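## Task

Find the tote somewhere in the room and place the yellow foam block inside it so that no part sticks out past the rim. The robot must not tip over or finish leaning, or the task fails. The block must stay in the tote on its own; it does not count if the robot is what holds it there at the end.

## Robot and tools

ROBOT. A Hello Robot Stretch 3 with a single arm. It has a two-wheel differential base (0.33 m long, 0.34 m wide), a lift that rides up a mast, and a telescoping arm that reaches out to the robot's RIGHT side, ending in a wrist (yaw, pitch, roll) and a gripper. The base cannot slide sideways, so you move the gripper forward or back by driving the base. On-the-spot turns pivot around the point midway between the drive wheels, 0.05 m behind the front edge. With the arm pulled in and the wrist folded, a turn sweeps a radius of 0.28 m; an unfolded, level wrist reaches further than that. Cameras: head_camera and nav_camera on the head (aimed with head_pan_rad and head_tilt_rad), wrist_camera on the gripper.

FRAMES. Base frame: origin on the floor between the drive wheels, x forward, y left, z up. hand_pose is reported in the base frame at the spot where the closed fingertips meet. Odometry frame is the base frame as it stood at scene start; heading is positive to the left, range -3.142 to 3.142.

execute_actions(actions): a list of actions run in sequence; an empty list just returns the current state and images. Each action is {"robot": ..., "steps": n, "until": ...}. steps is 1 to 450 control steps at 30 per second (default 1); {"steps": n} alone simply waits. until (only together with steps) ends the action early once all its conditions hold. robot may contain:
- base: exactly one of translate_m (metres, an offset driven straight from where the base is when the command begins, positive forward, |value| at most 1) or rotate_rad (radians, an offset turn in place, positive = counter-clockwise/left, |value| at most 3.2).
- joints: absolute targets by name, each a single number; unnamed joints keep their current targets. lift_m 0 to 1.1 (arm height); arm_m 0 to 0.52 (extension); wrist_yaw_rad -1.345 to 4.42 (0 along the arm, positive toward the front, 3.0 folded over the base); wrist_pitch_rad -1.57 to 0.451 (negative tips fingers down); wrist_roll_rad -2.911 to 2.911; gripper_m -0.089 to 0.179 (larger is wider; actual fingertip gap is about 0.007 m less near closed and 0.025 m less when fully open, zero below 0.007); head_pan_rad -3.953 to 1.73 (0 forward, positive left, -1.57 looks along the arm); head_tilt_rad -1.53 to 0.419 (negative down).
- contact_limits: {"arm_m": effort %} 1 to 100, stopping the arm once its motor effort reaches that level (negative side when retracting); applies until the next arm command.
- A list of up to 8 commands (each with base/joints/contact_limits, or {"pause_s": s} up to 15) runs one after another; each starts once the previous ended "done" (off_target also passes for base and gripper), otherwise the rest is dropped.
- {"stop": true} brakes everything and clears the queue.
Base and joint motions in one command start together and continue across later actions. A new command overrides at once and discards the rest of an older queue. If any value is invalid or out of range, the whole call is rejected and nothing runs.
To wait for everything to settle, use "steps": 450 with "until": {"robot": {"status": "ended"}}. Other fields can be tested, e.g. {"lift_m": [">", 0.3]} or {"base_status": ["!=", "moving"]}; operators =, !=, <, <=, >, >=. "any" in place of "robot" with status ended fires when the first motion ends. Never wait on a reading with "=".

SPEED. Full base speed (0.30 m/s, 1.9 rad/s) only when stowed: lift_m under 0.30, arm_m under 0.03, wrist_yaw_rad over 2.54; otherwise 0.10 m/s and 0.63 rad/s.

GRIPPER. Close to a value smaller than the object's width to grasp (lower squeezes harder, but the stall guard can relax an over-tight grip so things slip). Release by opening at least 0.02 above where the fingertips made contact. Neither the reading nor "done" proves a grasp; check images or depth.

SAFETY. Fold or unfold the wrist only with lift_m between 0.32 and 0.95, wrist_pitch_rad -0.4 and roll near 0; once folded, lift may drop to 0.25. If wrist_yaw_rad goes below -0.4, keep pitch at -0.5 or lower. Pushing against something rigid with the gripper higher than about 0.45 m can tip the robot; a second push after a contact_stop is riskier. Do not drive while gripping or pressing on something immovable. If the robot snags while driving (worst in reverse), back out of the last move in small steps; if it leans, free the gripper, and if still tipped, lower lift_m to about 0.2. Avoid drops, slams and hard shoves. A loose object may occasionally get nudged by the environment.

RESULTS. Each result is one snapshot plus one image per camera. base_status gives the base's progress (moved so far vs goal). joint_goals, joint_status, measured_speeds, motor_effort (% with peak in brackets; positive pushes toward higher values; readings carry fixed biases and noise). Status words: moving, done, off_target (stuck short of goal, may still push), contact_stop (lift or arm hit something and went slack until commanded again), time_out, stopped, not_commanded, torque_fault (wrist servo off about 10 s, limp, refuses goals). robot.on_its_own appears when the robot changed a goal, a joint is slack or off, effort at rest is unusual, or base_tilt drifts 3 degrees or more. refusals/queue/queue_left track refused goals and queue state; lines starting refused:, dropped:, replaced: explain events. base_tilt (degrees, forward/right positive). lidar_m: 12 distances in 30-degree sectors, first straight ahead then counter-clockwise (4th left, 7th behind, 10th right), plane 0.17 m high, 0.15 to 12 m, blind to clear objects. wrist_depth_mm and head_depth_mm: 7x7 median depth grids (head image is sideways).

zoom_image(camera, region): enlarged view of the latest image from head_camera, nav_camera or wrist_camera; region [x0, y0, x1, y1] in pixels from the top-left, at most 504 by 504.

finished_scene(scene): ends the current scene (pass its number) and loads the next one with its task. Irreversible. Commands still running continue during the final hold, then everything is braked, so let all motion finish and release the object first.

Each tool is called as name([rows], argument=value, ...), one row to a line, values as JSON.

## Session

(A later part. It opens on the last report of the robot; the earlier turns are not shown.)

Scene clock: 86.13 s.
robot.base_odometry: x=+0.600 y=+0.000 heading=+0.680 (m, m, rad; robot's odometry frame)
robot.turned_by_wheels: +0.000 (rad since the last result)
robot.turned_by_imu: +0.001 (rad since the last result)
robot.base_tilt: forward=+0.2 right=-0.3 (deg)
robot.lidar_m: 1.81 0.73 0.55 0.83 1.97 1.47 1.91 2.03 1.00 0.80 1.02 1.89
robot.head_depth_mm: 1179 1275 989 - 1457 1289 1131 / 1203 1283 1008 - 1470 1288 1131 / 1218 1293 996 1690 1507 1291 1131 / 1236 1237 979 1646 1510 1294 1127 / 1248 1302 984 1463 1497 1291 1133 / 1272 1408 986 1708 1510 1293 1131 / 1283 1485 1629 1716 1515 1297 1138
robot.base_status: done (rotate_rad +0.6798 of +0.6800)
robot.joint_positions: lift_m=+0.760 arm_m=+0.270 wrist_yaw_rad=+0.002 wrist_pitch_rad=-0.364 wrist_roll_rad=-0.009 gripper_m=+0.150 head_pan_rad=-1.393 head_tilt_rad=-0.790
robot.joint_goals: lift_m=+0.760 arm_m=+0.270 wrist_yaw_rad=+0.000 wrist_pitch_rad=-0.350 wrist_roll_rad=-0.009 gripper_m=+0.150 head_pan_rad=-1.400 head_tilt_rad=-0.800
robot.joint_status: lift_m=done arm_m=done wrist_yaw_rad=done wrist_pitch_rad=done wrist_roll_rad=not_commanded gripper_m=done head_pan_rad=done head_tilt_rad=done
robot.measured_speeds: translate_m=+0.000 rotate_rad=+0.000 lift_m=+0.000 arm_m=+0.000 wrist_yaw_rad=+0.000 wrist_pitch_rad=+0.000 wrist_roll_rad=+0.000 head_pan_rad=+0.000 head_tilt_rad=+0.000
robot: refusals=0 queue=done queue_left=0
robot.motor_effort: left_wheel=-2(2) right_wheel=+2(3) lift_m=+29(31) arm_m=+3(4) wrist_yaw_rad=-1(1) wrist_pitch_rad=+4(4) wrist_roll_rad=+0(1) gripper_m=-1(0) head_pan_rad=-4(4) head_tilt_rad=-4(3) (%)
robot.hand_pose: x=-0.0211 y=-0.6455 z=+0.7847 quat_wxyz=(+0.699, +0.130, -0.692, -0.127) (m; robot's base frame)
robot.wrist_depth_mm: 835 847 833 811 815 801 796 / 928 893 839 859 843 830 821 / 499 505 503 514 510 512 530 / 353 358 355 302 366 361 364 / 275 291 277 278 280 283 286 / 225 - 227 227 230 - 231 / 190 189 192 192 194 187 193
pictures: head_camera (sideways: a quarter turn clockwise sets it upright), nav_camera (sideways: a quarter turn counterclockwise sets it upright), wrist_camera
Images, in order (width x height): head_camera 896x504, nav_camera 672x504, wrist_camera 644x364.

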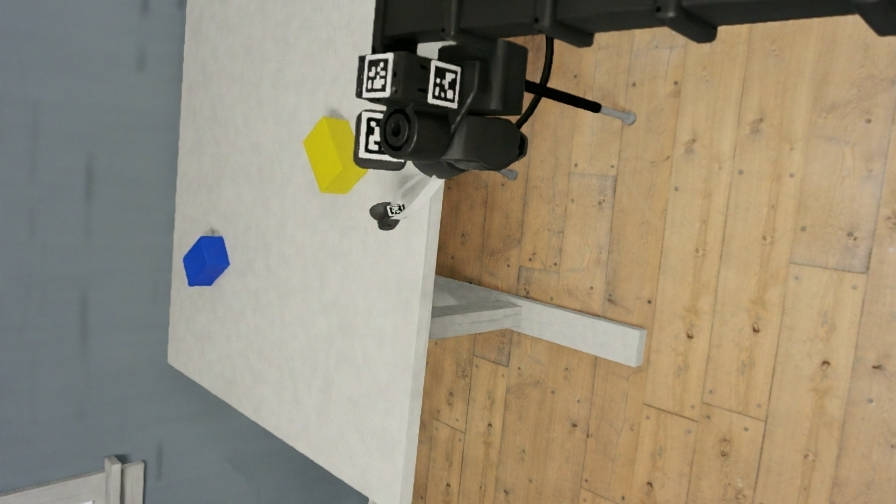

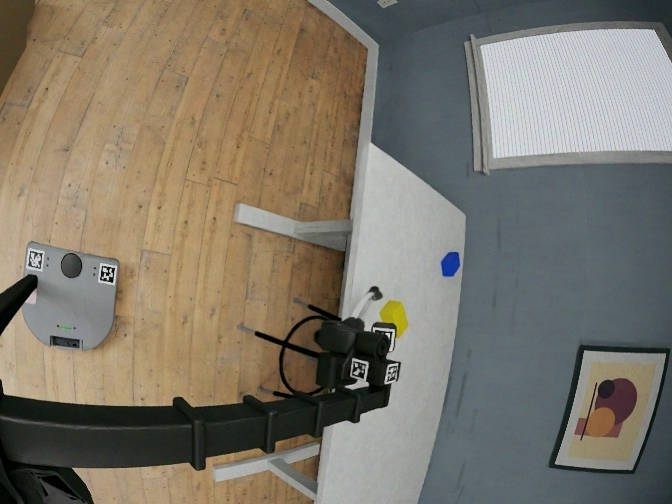

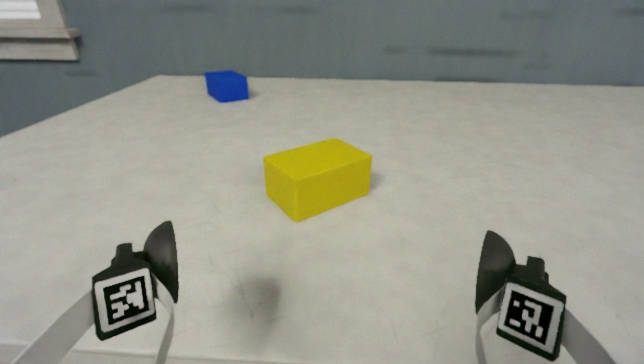

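execute_actions([
  {"robot":{"joints":{"lift_m":0.745,"arm_m":0.40},"contact_limits":{"arm_m":30}},"steps":300,"until":{"robot":{"status":"ended"}}},
])

Scene clock: 93.30 s.
robot.base_odometry: x=+0.600 y=+0.000 heading=+0.680 (m, m, rad; robot's odometry frame)
robot.turned_by_wheels: +0.000 (rad since the last result)
robot.turned_by_imu: +0.001 (rad since the last result)
robot.base_tilt: forward=+0.3 right=-0.4 (deg)
robot.lidar_m: 1.82 0.73 0.55 0.82 1.97 1.47 1.91 2.03 1.00 0.79 1.02 1.89
robot.head_depth_mm: 1183 1267 1042 - 1485 1257 1133 / 1205 1286 - 1487 1462 1293 1134 / 1221 1294 1013 1663 1501 1293 1131 / 1234 1229 980 1665 1506 1290 1133 / 1248 1296 983 1468 1503 1292 1134 / 1276 1401 982 1715 1514 1299 1135 / 1282 1489 1640 1712 1514 1302 1137
robot.base_status: done (rotate_rad +0.6798 of +0.6800)
robot.joint_positions: lift_m=+0.745 arm_m=+0.400 wrist_yaw_rad=+0.002 wrist_pitch_rad=-0.365 wrist_roll_rad=-0.009 gripper_m=+0.150 head_pan_rad=-1.393 head_tilt_rad=-0.790
robot.joint_goals: lift_m=+0.745 arm_m=+0.400 wrist_yaw_rad=+0.000 wrist_pitch_rad=-0.350 wrist_roll_rad=-0.009 gripper_m=+0.150 head_pan_rad=-1.400 head_tilt_rad=-0.800
robot.joint_status: lift_m=done arm_m=done wrist_yaw_rad=done wrist_pitch_rad=done wrist_roll_rad=not_commanded gripper_m=done head_pan_rad=done head_tilt_rad=done
robot.measured_speeds: translate_m=+0.000 rotate_rad=+0.000 lift_m=+0.000 arm_m=+0.000 wrist_yaw_rad=+0.000 wrist_pitch_rad=+0.000 wrist_roll_rad=+0.000 head_pan_rad=+0.000 head_tilt_rad=+0.000
robot: refusals=0 queue=done queue_left=0
robot.motor_effort: left_wheel=-2(2) right_wheel=+3(3) lift_m=+23(29) arm_m=+3(3) wrist_yaw_rad=-1(2) wrist_pitch_rad=+4(4) wrist_roll_rad=+1(1) gripper_m=+0(0) head_pan_rad=-4(3) head_tilt_rad=-3(4) (%)
robot.contact_limits: arm_m 30 (drawing in: default 29, maximum 47; extending or still: default 38, maximum 63)
robot.hand_pose: x=-0.0211 y=-0.7755 z=+0.7699 quat_wxyz=(+0.699, +0.130, -0.692, -0.127) (m; robot's base frame)
robot.wrist_depth_mm: 717 709 714 694 692 692 672 / 774 748 742 743 717 714 719 / 456 457 462 463 474 476 477 / 324 327 325 325 333 332 336 / 252 264 191 183 244 258 257 / 206 - 192 178 209 - 211 / - 169 169 176 176 171 177
pictures: head_camera (sideways: a quarter turn clockwise sets it upright), nav_camera (sideways: a quarter turn counterclockwise sets it upright), wrist_camera
Images, in order (width x height): head_camera 896x504, nav_camera 672x504, wrist_camera 644x364.

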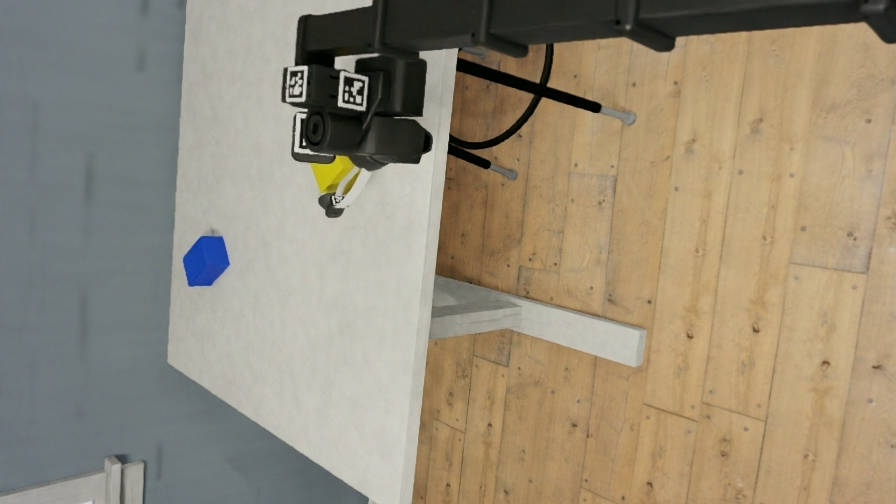

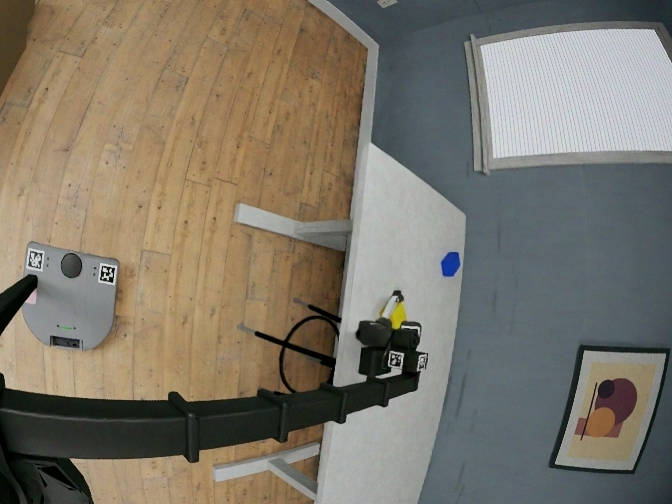

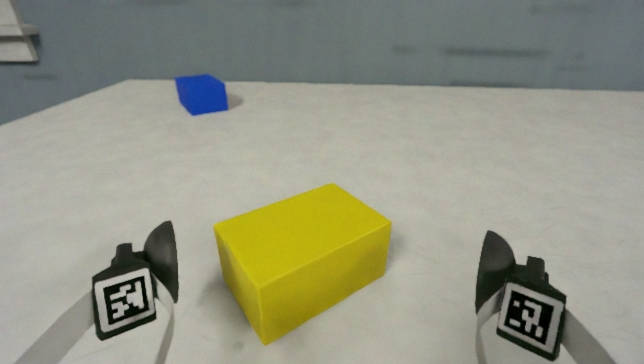

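execute_actions([
  {"robot":[{"base":{"translate_m":0.015},"joints":{"lift_m":0.735,"arm_m":0.445}},{"joints":{"gripper_m":0.02}},{"pause_s":0.5},{"joints":{"lift_m":0.85}}],"steps":400,"until":{"robot":{"status":"ended"}}},
])

Scene clock: 103.63 s.
robot.base_odometry: x=+0.612 y=+0.009 heading=+0.680 (m, m, rad; robot's odometry frame)
robot.turned_by_wheels: +0.000 (rad since the last result)
robot.turned_by_imu: +0.001 (rad since the last result)
robot.base_tilt: forward=+0.3 right=-0.3 (deg)
robot.lidar_m: 1.79 0.73 0.55 0.77 1.99 1.48 1.91 2.03 1.01 0.80 1.01 1.87
robot.head_depth_mm: 1184 1272 942 856 1495 1286 1128 / 1201 1308 928 860 1466 1279 1130 / 1211 1294 944 1658 1501 1289 1131 / 1234 1292 980 1658 1500 1292 1135 / 1250 1296 983 1466 1475 1299 1130 / 1264 1414 986 1708 1506 1292 1139 / 1291 1488 1655 1711 1507 1301 1135
robot.base_status: done (translate_m +0.0150 of +0.0150)
robot.joint_positions: lift_m=+0.850 arm_m=+0.445 wrist_yaw_rad=+0.002 wrist_pitch_rad=-0.368 wrist_roll_rad=-0.009 gripper_m=+0.032 head_pan_rad=-1.393 head_tilt_rad=-0.790
robot.joint_goals: lift_m=+0.850 arm_m=+0.445 wrist_yaw_rad=+0.000 wrist_pitch_rad=-0.350 wrist_roll_rad=-0.009 gripper_m=+0.031 head_pan_rad=-1.400 head_tilt_rad=-0.800
robot.joint_status: lift_m=done arm_m=done wrist_yaw_rad=done wrist_pitch_rad=done wrist_roll_rad=not_commanded gripper_m=done head_pan_rad=done head_tilt_rad=done
robot.measured_speeds: translate_m=+0.000 rotate_rad=+0.000 lift_m=+0.000 arm_m=+0.000 wrist_yaw_rad=+0.000 wrist_pitch_rad=+0.000 wrist_roll_rad=+0.000 head_pan_rad=+0.000 head_tilt_rad=+0.000
robot: refusals=0 queue=done queue_left=0
robot.on_its_own: gripper_m is held at +0.031, not at your +0.020, by its stall guard, which is still easing
robot.motor_effort: left_wheel=-2(3) right_wheel=+2(6) lift_m=+29(30) arm_m=+3(3) wrist_yaw_rad=-1(1) wrist_pitch_rad=+5(5) wrist_roll_rad=+1(1) gripper_m=-30(100) head_pan_rad=-4(3) head_tilt_rad=-3(4) (%)
robot.hand_pose: x=-0.0211 y=-0.8201 z=+0.8738 quat_wxyz=(+0.699, +0.131, -0.692, -0.129) (m; robot's base frame)
robot.wrist_depth_mm: 698 665 671 659 654 639 637 / 738 732 721 708 713 687 690 / 807 762 758 744 738 727 723 / 568 536 519 538 550 544 552 / 413 413 423 166 419 422 428 / 341 344 134 135 141 353 346 / 287 277 131 117 274 283 292
pictures: head_camera (sideways: a quarter turn clockwise sets it upright), nav_camera (sideways: a quarter turn counterclockwise sets it upright), wrist_camera
Images, in order (width x height): head_camera 896x504, nav_camera 672x504, wrist_camera 644x364.

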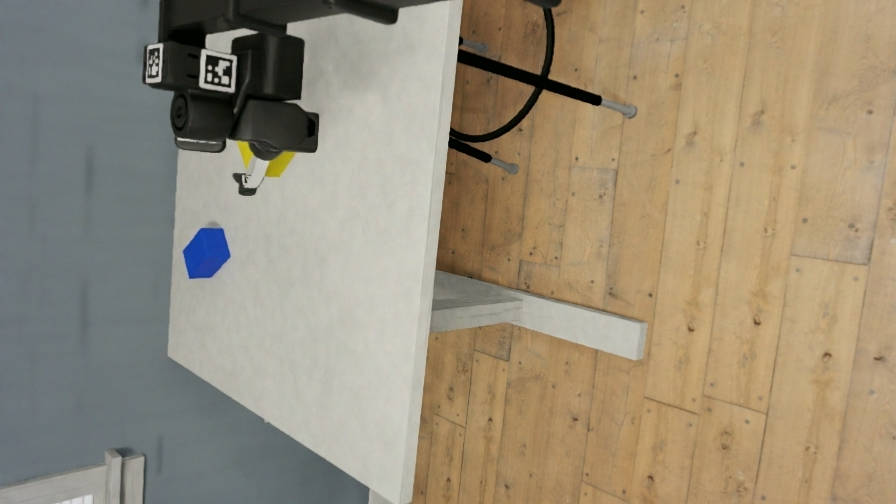

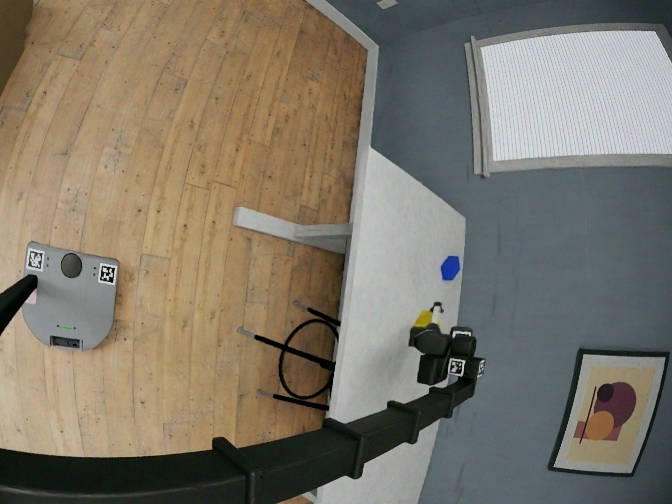

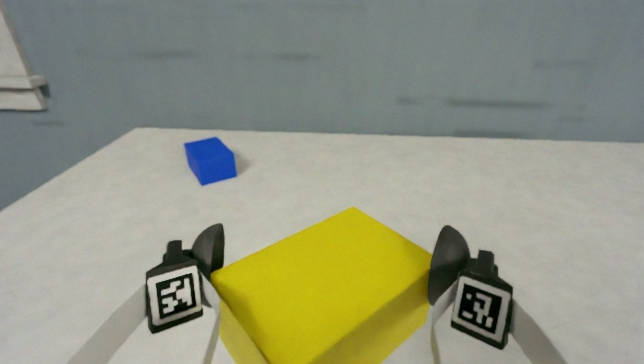

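execute_actions([
  {"robot":{"joints":{"gripper_m":0.035,"arm_m":0.0,"head_pan_rad":-3.9,"head_tilt_rad":-0.5}},"steps":300,"until":{"robot":{"status":"ended"}}},
])

Scene clock: 114.17 s.
robot.base_odometry: x=+0.612 y=+0.009 heading=+0.680 (m, m, rad; robot's odometry frame)
robot.turned_by_wheels: +0.000 (rad since the last result)
robot.turned_by_imu: +0.001 (rad since the last result)
robot.base_tilt: forward=+0.2 right=-0.3 (deg)
robot.lidar_m: 1.80 0.73 0.55 0.77 2.00 1.49 1.92 2.03 1.01 0.80 1.01 1.88
robot.head_depth_mm: - - - - - - - / 2416 - - - - - - / 2587 2635 2251 2399 1946 - - / 2837 2876 1976 2207 2104 - - / 3148 3286 1778 1947 2085 - - / 3042 3116 1623 1742 1862 - - / 2759 2915 1494 1590 1760 - -
robot.base_status: done (translate_m +0.0150 of +0.0150)
robot.joint_positions: lift_m=+0.850 arm_m=+0.002 wrist_yaw_rad=+0.002 wrist_pitch_rad=-0.368 wrist_roll_rad=-0.009 gripper_m=+0.046 head_pan_rad=-3.893 head_tilt_rad=-0.508
robot.joint_goals: lift_m=+0.850 arm_m=+0.000 wrist_yaw_rad=+0.000 wrist_pitch_rad=-0.350 wrist_roll_rad=-0.009 gripper_m=+0.045 head_pan_rad=-3.900 head_tilt_rad=-0.500
robot.joint_status: lift_m=done arm_m=done wrist_yaw_rad=done wrist_pitch_rad=done wrist_roll_rad=not_commanded gripper_m=done head_pan_rad=done head_tilt_rad=done
robot.measured_speeds: translate_m=+0.000 rotate_rad=+0.000 lift_m=+0.000 arm_m=+0.000 wrist_yaw_rad=+0.000 wrist_pitch_rad=+0.000 wrist_roll_rad=+0.000 head_pan_rad=+0.000 head_tilt_rad=+0.000
robot: refusals=0 queue=done queue_left=0
robot.on_its_own: gripper_m is held at +0.045, not at your +0.035, by its stall guard, which is not easing now
robot.motor_effort: left_wheel=-2(2) right_wheel=+2(1) lift_m=+29(29) arm_m=-5(5) wrist_yaw_rad=-2(2) wrist_pitch_rad=+5(5) wrist_roll_rad=+0(0) gripper_m=-25(88) head_pan_rad=-3(52) head_tilt_rad=+2(17) (%)
robot.hand_pose: x=-0.0211 y=-0.3774 z=+0.8738 quat_wxyz=(+0.699, +0.131, -0.692, -0.129) (m; robot's base frame)
robot.wrist_depth_mm: - - - - - - - / - - - - - - - / - 898 760 766 790 800 802 / - 537 538 548 551 552 553 / - - 480 167 454 468 471 / - - 135 135 141 - - / - - 134 117 825 - -
pictures: head_camera (sideways: a quarter turn clockwise sets it upright), nav_camera (sideways: a quarter turn counterclockwise sets it upright), wrist_camera
Images, in order (width x height): head_camera 896x504, nav_camera 672x504, wrist_camera 644x364.

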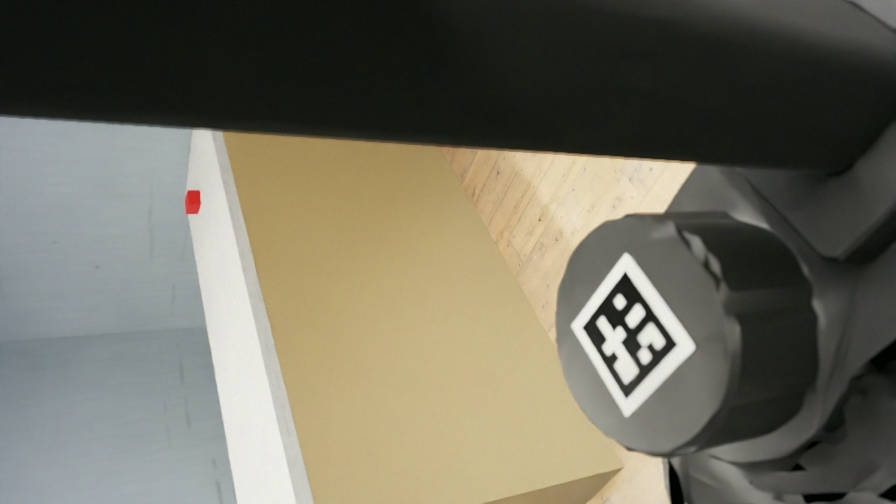

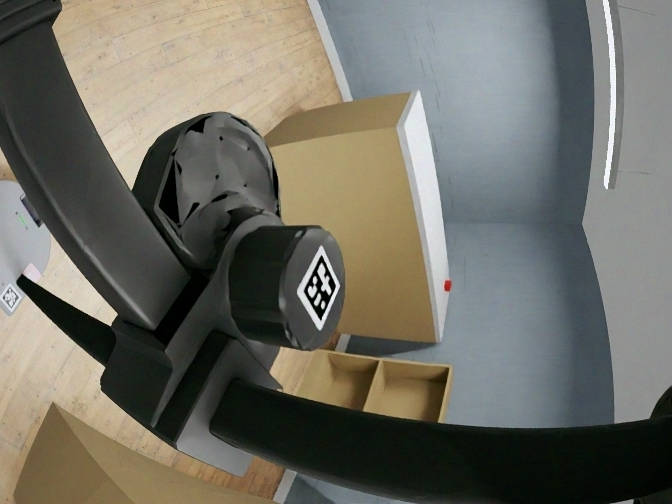

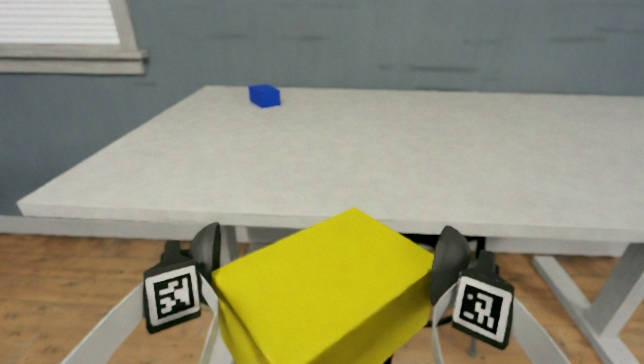

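execute_actions([
  {"robot":[{"base":{"rotate_rad":2.46},"joints":{"head_pan_rad":-0.6,"head_tilt_rad":-0.6}},{"base":{"translate_m":0.8}}],"steps":450,"until":{"robot":{"status":"ended"}}},
])

Scene clock: 139.60 s.
robot.base_odometry: x=-0.188 y=+0.011 heading=+3.140 (m, m, rad; robot's odometry frame)
robot.turned_by_wheels: +2.460 (rad since the last result)
robot.turned_by_imu: +2.505 (rad since the last result)
robot.base_tilt: forward=+0.2 right=-0.4 (deg)
robot.lidar_m: 0.86 0.78 2.35 2.12 1.92 1.35 2.36 0.82 0.82 1.01 1.54 1.35
robot.head_depth_mm: 1476 1582 1704 1932 1758 1438 1218 / 1517 1619 1755 1958 1763 1441 1212 / 1556 1680 1821 2026 1764 1445 1215 / 1591 1655 1805 2061 1774 1445 1227 / 1632 1806 2018 2168 1780 1443 1224 / 1684 1749 1668 1773 1730 1458 1225 / 1715 1678 1358 1415 1482 1424 1227
robot.base_status: done (translate_m +0.8000 of +0.8000)
robot.joint_positions: lift_m=+0.850 arm_m=+0.002 wrist_yaw_rad=+0.002 wrist_pitch_rad=-0.368 wrist_roll_rad=-0.009 gripper_m=+0.050 head_pan_rad=-0.607 head_tilt_rad=-0.593
robot.joint_goals: lift_m=+0.850 arm_m=+0.000 wrist_yaw_rad=+0.000 wrist_pitch_rad=-0.350 wrist_roll_rad=-0.009 gripper_m=+0.048 head_pan_rad=-0.600 head_tilt_rad=-0.600
robot.joint_status: lift_m=done arm_m=done wrist_yaw_rad=done wrist_pitch_rad=done wrist_roll_rad=not_commanded gripper_m=done head_pan_rad=done head_tilt_rad=done
robot.measured_speeds: translate_m=+0.000 rotate_rad=+0.000 lift_m=+0.000 arm_m=+0.000 wrist_yaw_rad=+0.000 wrist_pitch_rad=+0.000 wrist_roll_rad=+0.000 head_pan_rad=+0.000 head_tilt_rad=+0.000
robot: refusals=0 queue=done queue_left=0
robot.on_its_own: gripper_m is held at +0.048, not at your +0.035, by its stall guard, which is not easing now
robot.motor_effort: left_wheel=-2(8) right_wheel=+2(6) lift_m=+29(29) arm_m=-5(5) wrist_yaw_rad=-2(2) wrist_pitch_rad=+5(5) wrist_roll_rad=+0(0) gripper_m=-24(25) head_pan_rad=+4(52) head_tilt_rad=-3(9) (%)
robot.hand_pose: x=-0.0211 y=-0.3774 z=+0.8738 quat_wxyz=(+0.699, +0.131, -0.692, -0.129) (m; robot's base frame)
robot.wrist_depth_mm: - - - - - - - / - - - - 762 597 506 / - - - - 808 623 512 / - - - - 873 666 531 / - - - 167 833 683 564 / - - 135 135 141 670 567 / - - 133 117 538 820 601
pictures: head_camera (sideways: a quarter turn clockwise sets it upright), nav_camera (sideways: a quarter turn counterclockwise sets it upright), wrist_camera
Images, in order (width x height): head_camera 896x504, nav_camera 672x504, wrist_camera 644x364.

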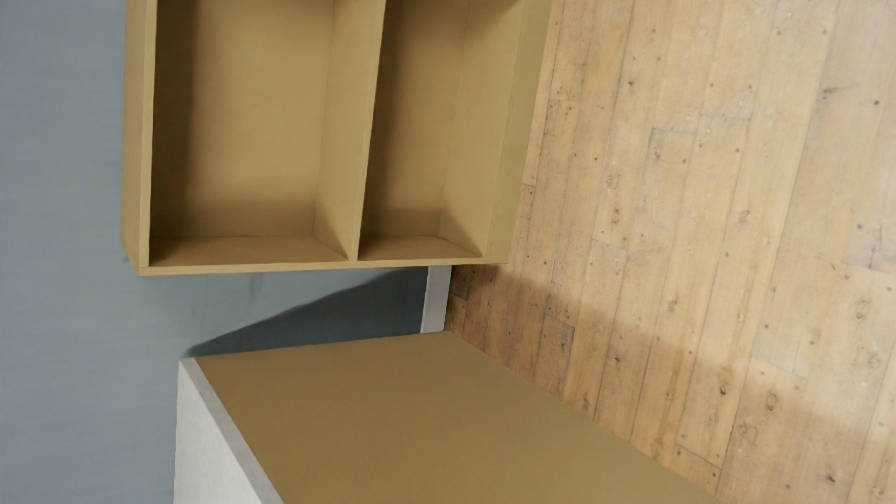

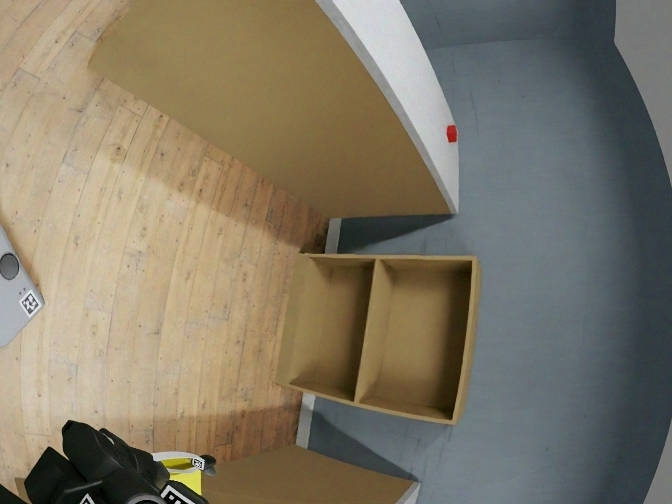

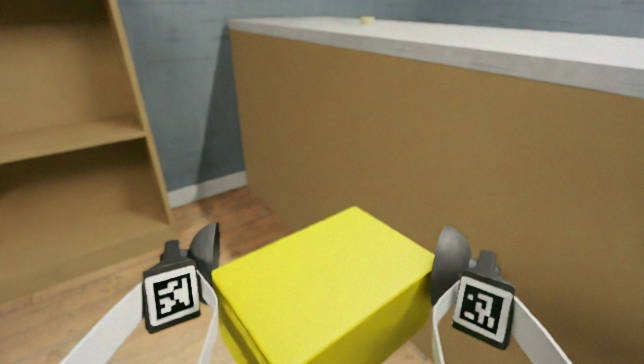

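zoom_image(camera="nav_camera", region=[250,0,672,504])

execute_actions([
  {"robot":{"joints":{"head_pan_rad":1.0,"head_tilt_rad":-0.3}},"steps":100,"until":{"robot":{"status":"ended"}}},
])

Region (250, 0, 672, 504) of nav_camera's 672x504 image, scaled by 1.000; it fills the left 422 columns of this view, and the rest is white.

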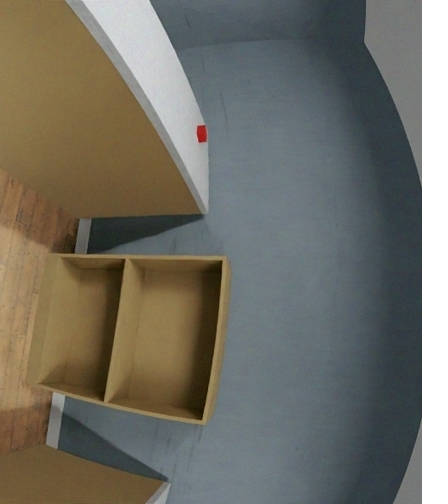

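Scene clock: 152.10 s.
robot.base_odometry: x=-0.188 y=+0.011 heading=+3.140 (m, m, rad; robot's odometry frame)
robot.turned_by_wheels: +0.000 (rad since the last result)
robot.turned_by_imu: +0.001 (rad since the last result)
robot.base_tilt: forward=+0.3 right=-0.4 (deg)
robot.lidar_m: 0.86 0.78 2.36 2.12 1.92 1.35 2.37 0.82 0.82 1.01 1.55 1.36
robot.head_depth_mm: 1935 2036 2165 1229 802 832 893 / 1997 2108 2240 2377 2466 1810 1426 / 2038 2157 2289 2434 2546 1882 1471 / 2099 2241 2356 2544 2630 1879 1477 / 2183 2319 2460 2641 2588 1892 1478 / 2231 2359 2547 2727 2625 1908 1483 / 2292 2454 2622 2832 2648 1908 1497
robot.base_status: done (translate_m +0.8000 of +0.8000)
robot.joint_positions: lift_m=+0.850 arm_m=+0.002 wrist_yaw_rad=+0.002 wrist_pitch_rad=-0.368 wrist_roll_rad=-0.009 gripper_m=+0.050 head_pan_rad=+0.993 head_tilt_rad=-0.310
robot.joint_goals: lift_m=+0.850 arm_m=+0.000 wrist_yaw_rad=+0.000 wrist_pitch_rad=-0.350 wrist_roll_rad=-0.009 gripper_m=+0.048 head_pan_rad=+1.000 head_tilt_rad=-0.300
robot.joint_status: lift_m=done arm_m=done wrist_yaw_rad=done wrist_pitch_rad=done wrist_roll_rad=not_commanded gripper_m=done head_pan_rad=done head_tilt_rad=done
robot.measured_speeds: translate_m=+0.000 rotate_rad=+0.000 lift_m=+0.000 arm_m=+0.000 wrist_yaw_rad=+0.000 wrist_pitch_rad=+0.000 wrist_roll_rad=+0.000 head_pan_rad=+0.000 head_tilt_rad=+0.000
robot: refusals=0 queue=done queue_left=0
robot.on_its_own: gripper_m is held at +0.048, not at your +0.035, by its stall guard, which is not easing now
robot.motor_effort: left_wheel=-3(3) right_wheel=+2(3) lift_m=+29(29) arm_m=-5(5) wrist_yaw_rad=-1(2) wrist_pitch_rad=+5(5) wrist_roll_rad=+0(0) gripper_m=-25(25) head_pan_rad=+4(55) head_tilt_rad=+3(17) (%)
robot.hand_pose: x=-0.0211 y=-0.3774 z=+0.8738 quat_wxyz=(+0.699, +0.131, -0.692, -0.129) (m; robot's base frame)
robot.wrist_depth_mm: - - - - - - - / - - - - 763 607 507 / - - - - 816 624 512 / - - - - 854 666 534 / - - - 167 815 684 551 / - - 134 135 141 688 575 / - - 133 117 543 819 593
pictures: head_camera (sideways: a quarter turn clockwise sets it upright), nav_camera (sideways: a quarter turn counterclockwise sets it upright), wrist_camera
Images, in order (width x height): head_camera 896x504, nav_camera 672x504, wrist_camera 644x364.

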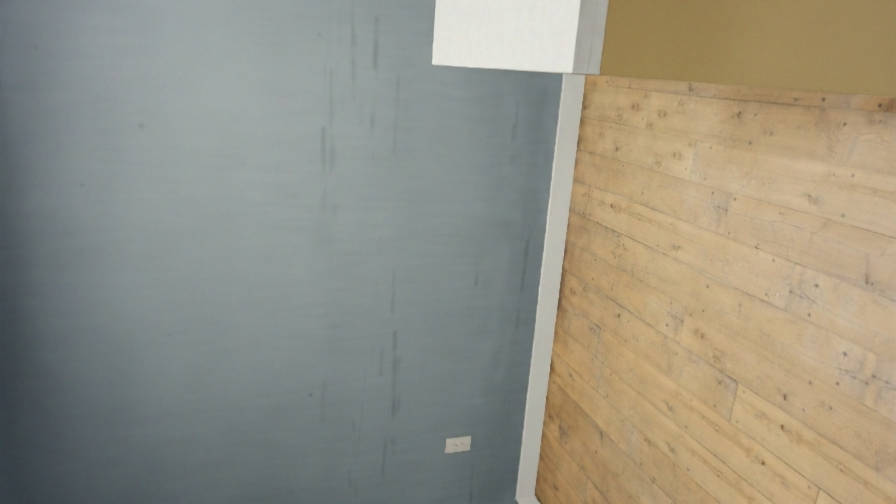

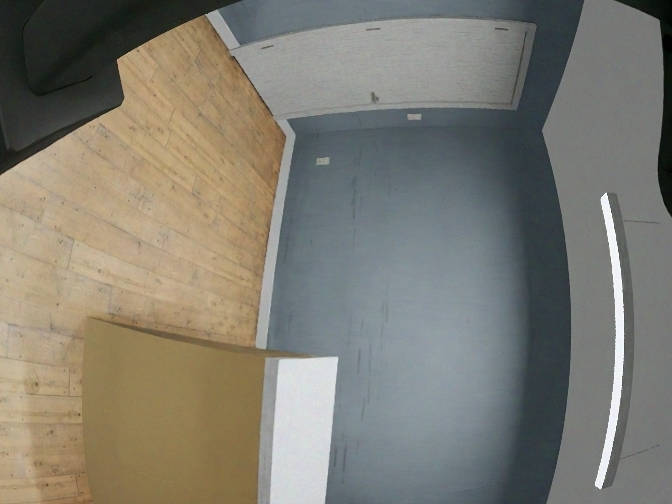

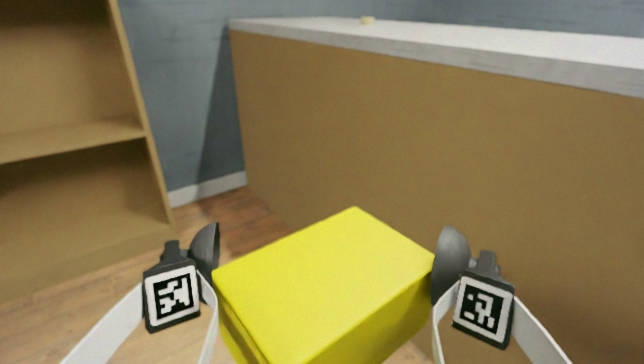

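execute_actions([
  {"robot":[{"base":{"rotate_rad":1.6},"joints":{"head_pan_rad":-1.2,"head_tilt_rad":-0.6}},{"base":{"translate_m":1.0}}],"steps":450,"until":{"robot":{"status":"ended"}}},
])

Scene clock: 178.07 s.
robot.base_odometry: x=-0.161 y=-0.989 heading=-1.544 (m, m, rad; robot's odometry frame)
robot.turned_by_wheels: +1.600 (rad since the last result)
robot.turned_by_imu: +1.630 (rad since the last result)
robot.base_tilt: forward=+0.2 right=-0.3 (deg)
robot.lidar_m: 1.23 1.14 0.73 0.98 2.95 1.63 1.80 1.36 0.80 0.98 1.73 1.75
robot.head_depth_mm: 1681 1871 2128 2266 1754 486 - / 1631 1825 2035 2200 1765 1327 1216 / 1581 1756 1967 2158 1775 1434 1218 / 1528 1681 1888 2104 1768 1451 1221 / 1476 1643 1821 2041 1770 1454 1217 / 1442 1581 1760 1965 1783 1451 1219 / 1391 1522 1700 1910 1783 1451 1218
robot.base_status: done (translate_m +1.0000 of +1.0000)
robot.joint_positions: lift_m=+0.850 arm_m=+0.002 wrist_yaw_rad=+0.002 wrist_pitch_rad=-0.368 wrist_roll_rad=-0.009 gripper_m=+0.050 head_pan_rad=-1.193 head_tilt_rad=-0.593
robot.joint_goals: lift_m=+0.850 arm_m=+0.000 wrist_yaw_rad=+0.000 wrist_pitch_rad=-0.350 wrist_roll_rad=-0.009 gripper_m=+0.048 head_pan_rad=-1.200 head_tilt_rad=-0.600
robot.joint_status: lift_m=done arm_m=done wrist_yaw_rad=done wrist_pitch_rad=done wrist_roll_rad=not_commanded gripper_m=done head_pan_rad=done head_tilt_rad=done
robot.measured_speeds: translate_m=+0.000 rotate_rad=+0.000 lift_m=+0.000 arm_m=+0.000 wrist_yaw_rad=+0.000 wrist_pitch_rad=+0.000 wrist_roll_rad=+0.000 head_pan_rad=+0.000 head_tilt_rad=+0.000
robot: refusals=0 queue=done queue_left=0
robot.on_its_own: gripper_m is held at +0.048, not at your +0.035, by its stall guard, which is not easing now
robot.motor_effort: left_wheel=-3(7) right_wheel=+2(6) lift_m=+29(29) arm_m=-5(5) wrist_yaw_rad=-2(2) wrist_pitch_rad=+5(5) wrist_roll_rad=+0(1) gripper_m=-23(24) head_pan_rad=-4(50) head_tilt_rad=-3(18) (%)
robot.hand_pose: x=-0.0211 y=-0.3774 z=+0.8738 quat_wxyz=(+0.699, +0.131, -0.692, -0.129) (m; robot's base frame)
robot.wrist_depth_mm: - - - - - - - / - - - - 764 588 493 / - - - - 794 614 496 / - - - - 857 635 513 / - - - 167 784 659 535 / - - 135 135 141 659 555 / - - 133 117 522 781 589
pictures: head_camera (sideways: a quarter turn clockwise sets it upright), nav_camera (sideways: a quarter turn counterclockwise sets it upright), wrist_camera
Images, in order (width x height): head_camera 896x504, nav_camera 672x504, wrist_camera 644x364.

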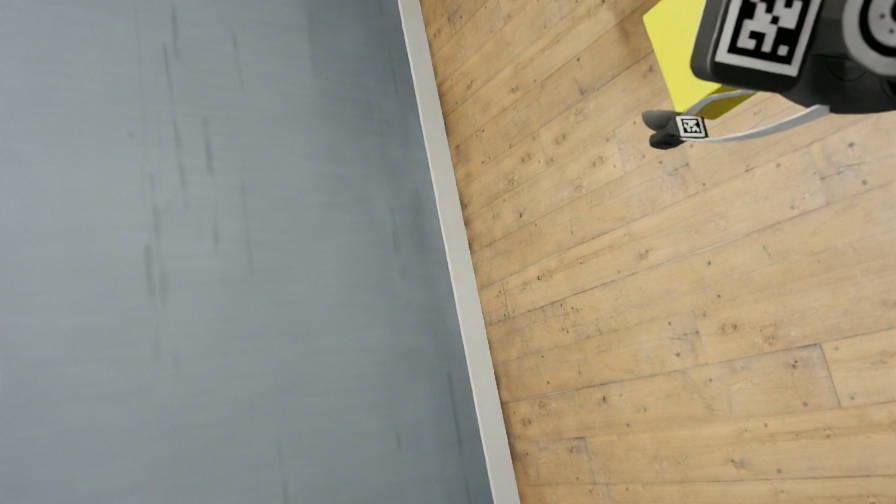

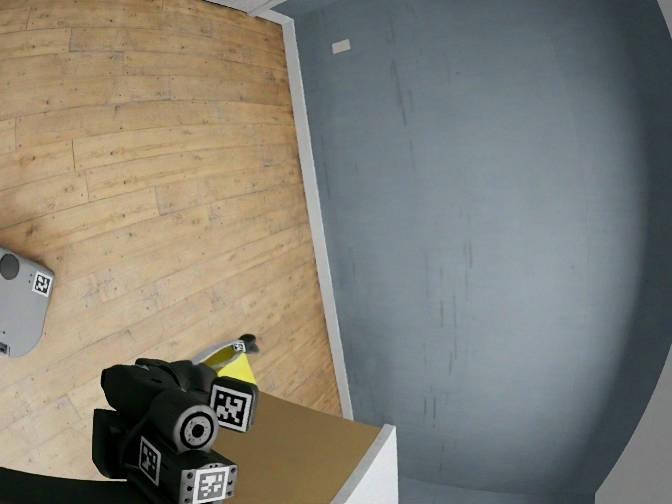

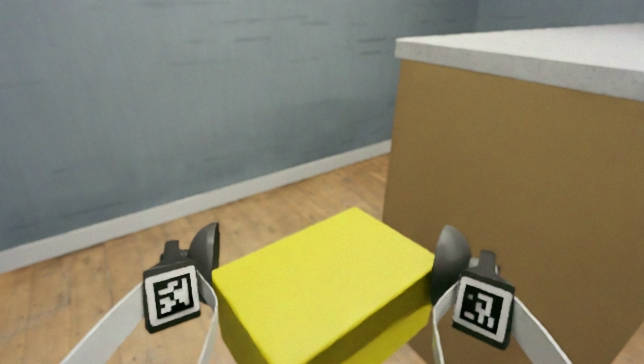

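execute_actions([
  {"robot":[{"base":{"rotate_rad":-0.75},"joints":{"head_pan_rad":-1.0,"head_tilt_rad":-0.6}},{"base":{"translate_m":0.55}}],"steps":450,"until":{"robot":{"status":"ended"}}},
])

Scene clock: 193.03 s.
robot.base_odometry: x=-0.525 y=-1.401 heading=-2.294 (m, m, rad; robot's odometry frame)
robot.turned_by_wheels: -0.750 (rad since the last result)
robot.turned_by_imu: -0.760 (rad since the last result)
robot.base_tilt: forward=+0.1 right=-0.3 (deg)
robot.lidar_m: 1.19 1.27 1.04 1.02 1.00 1.01 2.16 2.17 0.88 0.87 1.47 1.20
robot.head_depth_mm: 2296 2594 2850 2260 1756 1367 1246 / 1992 2265 2635 2269 1761 1446 1215 / 1737 1945 2217 2278 1773 1434 1217 / 1545 1703 1899 2084 1770 1446 1224 / 1375 1507 1661 1861 1781 1451 1221 / 1260 1356 1485 1640 1730 1450 1230 / 1150 1245 1345 1458 1593 1454 1224
robot.base_status: done (translate_m +0.5500 of +0.5500)
robot.joint_positions: lift_m=+0.850 arm_m=+0.002 wrist_yaw_rad=+0.002 wrist_pitch_rad=-0.368 wrist_roll_rad=-0.009 gripper_m=+0.050 head_pan_rad=-1.007 head_tilt_rad=-0.593
robot.joint_goals: lift_m=+0.850 arm_m=+0.000 wrist_yaw_rad=+0.000 wrist_pitch_rad=-0.350 wrist_roll_rad=-0.009 gripper_m=+0.048 head_pan_rad=-1.000 head_tilt_rad=-0.600
robot.joint_status: lift_m=done arm_m=done wrist_yaw_rad=done wrist_pitch_rad=done wrist_roll_rad=not_commanded gripper_m=done head_pan_rad=done head_tilt_rad=done
robot.measured_speeds: translate_m=+0.000 rotate_rad=+0.000 lift_m=+0.000 arm_m=+0.000 wrist_yaw_rad=+0.000 wrist_pitch_rad=+0.000 wrist_roll_rad=+0.000 head_pan_rad=+0.000 head_tilt_rad=+0.000
robot: refusals=0 queue=done queue_left=0
robot.on_its_own: gripper_m is held at +0.048, not at your +0.035, by its stall guard, which is not easing now
robot.motor_effort: left_wheel=+4(9) right_wheel=-5(7) lift_m=+29(29) arm_m=-5(4) wrist_yaw_rad=-1(2) wrist_pitch_rad=+5(5) wrist_roll_rad=+1(1) gripper_m=-24(24) head_pan_rad=+4(23) head_tilt_rad=-2(3) (%)
robot.hand_pose: x=-0.0211 y=-0.3774 z=+0.8738 quat_wxyz=(+0.699, +0.131, -0.692, -0.129) (m; robot's base frame)
robot.wrist_depth_mm: - - - - - - - / - - - 624 585 553 529 / - - - 682 627 593 570 / - - - 750 688 644 - / - - - 167 712 696 - / - - 135 135 141 746 - / - - 133 117 163 893 -
pictures: head_camera (sideways: a quarter turn clockwise sets it upright), nav_camera (sideways: a quarter turn counterclockwise sets it upright), wrist_camera
Images, in order (width x height): head_camera 896x504, nav_camera 672x504, wrist_camera 644x364.

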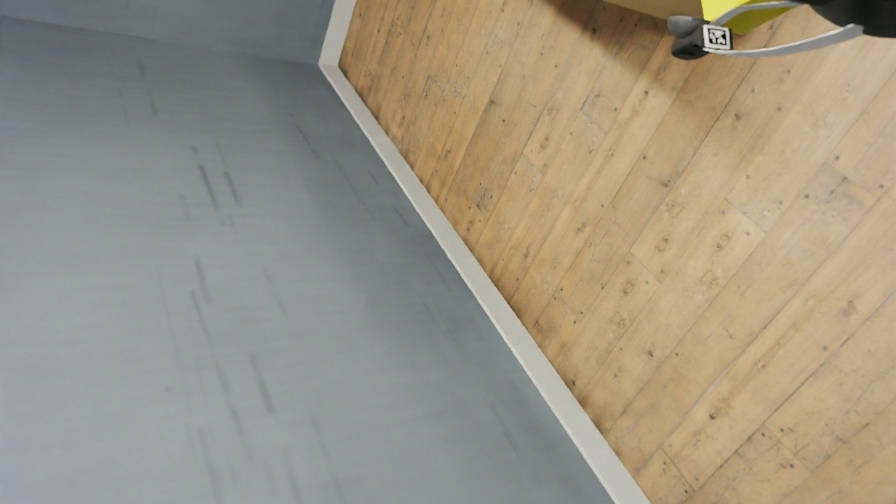

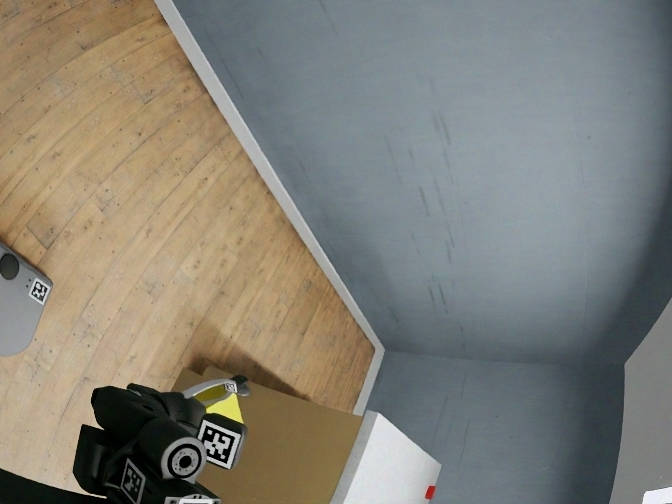

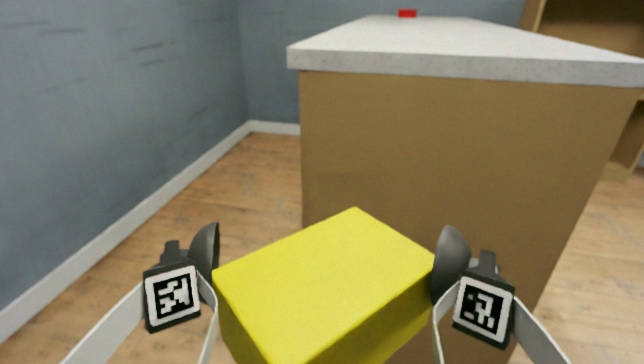

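execute_actions([
  {"robot":[{"base":{"rotate_rad":-2.74},"joints":{"head_pan_rad":0.3,"head_tilt_rad":-0.5}},{"base":{"translate_m":1.0}},{"base":{"translate_m":0.5}},{"base":{"rotate_rad":-0.75}}],"steps":450},
  {"steps":450,"until":{"robot":{"status":"ended"}}},
])

Scene clock: 229.60 s.
robot.base_odometry: x=-0.052 y=+0.022 heading=+0.500 (m, m, rad; robot's odometry frame)
robot.turned_by_wheels: -3.490 (rad since the last result)
robot.turned_by_imu: -3.542 (rad since the last result)
robot.base_tilt: forward=+0.2 right=-0.4 (deg)
robot.lidar_m: 2.29 0.71 0.86 1.60 1.58 0.99 0.89 2.47 2.05 1.45 1.25 2.24
robot.head_depth_mm: 1883 2060 2269 2434 1927 1527 1273 / 1905 2083 2293 2471 1929 1542 1271 / 1929 2095 2330 2484 1944 1542 1277 / 1941 2122 2238 880 914 1039 1188 / 1957 2146 1223 813 870 1002 1185 / 1994 2174 1228 822 883 1016 1193 / 1980 2204 1249 830 893 1032 1196
robot.base_status: done (rotate_rad -0.7498 of -0.7500)
robot.joint_positions: lift_m=+0.850 arm_m=+0.002 wrist_yaw_rad=+0.002 wrist_pitch_rad=-0.368 wrist_roll_rad=-0.009 gripper_m=+0.050 head_pan_rad=+0.293 head_tilt_rad=-0.507
robot.joint_goals: lift_m=+0.850 arm_m=+0.000 wrist_yaw_rad=+0.000 wrist_pitch_rad=-0.350 wrist_roll_rad=-0.009 gripper_m=+0.048 head_pan_rad=+0.300 head_tilt_rad=-0.500
robot.joint_status: lift_m=done arm_m=done wrist_yaw_rad=done wrist_pitch_rad=done wrist_roll_rad=not_commanded gripper_m=done head_pan_rad=done head_tilt_rad=done
robot.measured_speeds: translate_m=+0.000 rotate_rad=+0.000 lift_m=+0.000 arm_m=+0.000 wrist_yaw_rad=+0.000 wrist_pitch_rad=+0.000 wrist_roll_rad=+0.000 head_pan_rad=+0.000 head_tilt_rad=+0.000
robot: refusals=0 queue=done queue_left=0
robot.on_its_own: gripper_m is held at +0.048, not at your +0.035, by its stall guard, which is not easing now
robot.motor_effort: left_wheel=+4(9) right_wheel=-4(8) lift_m=+29(29) arm_m=-5(5) wrist_yaw_rad=-3(1) wrist_pitch_rad=+5(5) wrist_roll_rad=+1(1) gripper_m=-24(23) head_pan_rad=+4(50) head_tilt_rad=+1(10) (%)
robot.hand_pose: x=-0.0211 y=-0.3774 z=+0.8738 quat_wxyz=(+0.699, +0.131, -0.692, -0.129) (m; robot's base frame)
robot.wrist_depth_mm: - - - - - - - / - - - - - - - / 914 912 - - - - - / - - - - - - - / - - - 167 - - - / - - 135 135 141 - - / - - 133 117 162 - -
pictures: head_camera (sideways: a quarter turn clockwise sets it upright), nav_camera (sideways: a quarter turn counterclockwise sets it upright), wrist_camera
Images, in order (width x height): head_camera 896x504, nav_camera 672x504, wrist_camera 644x364.

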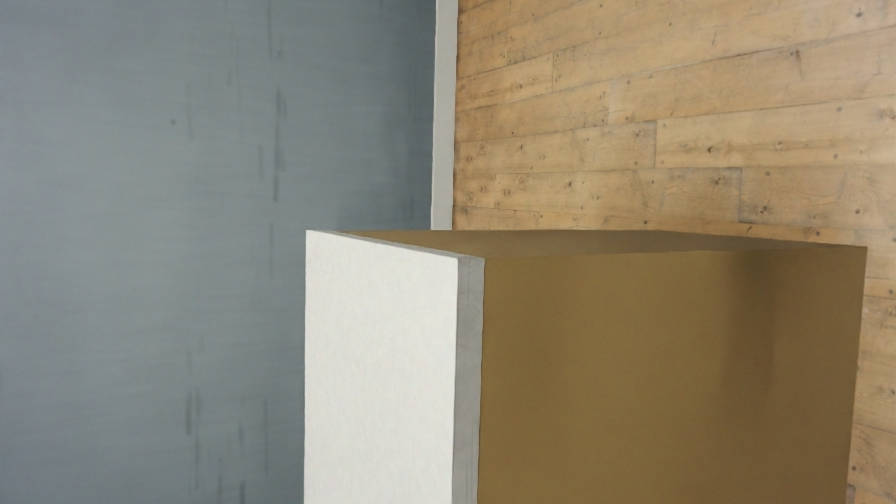

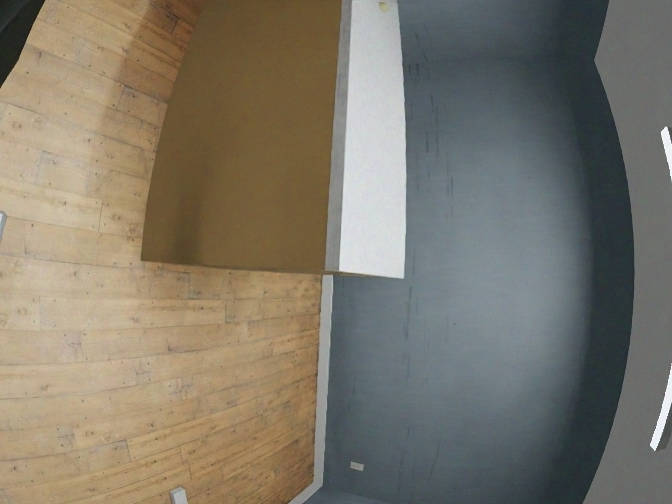

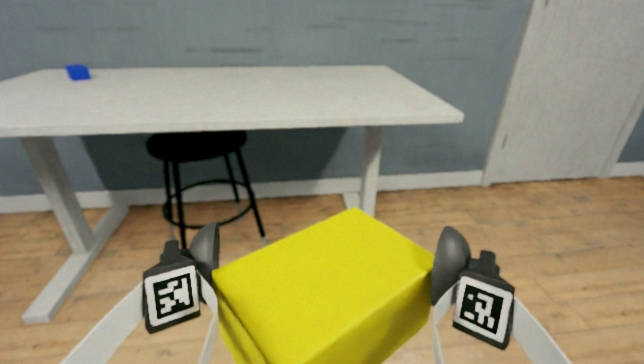

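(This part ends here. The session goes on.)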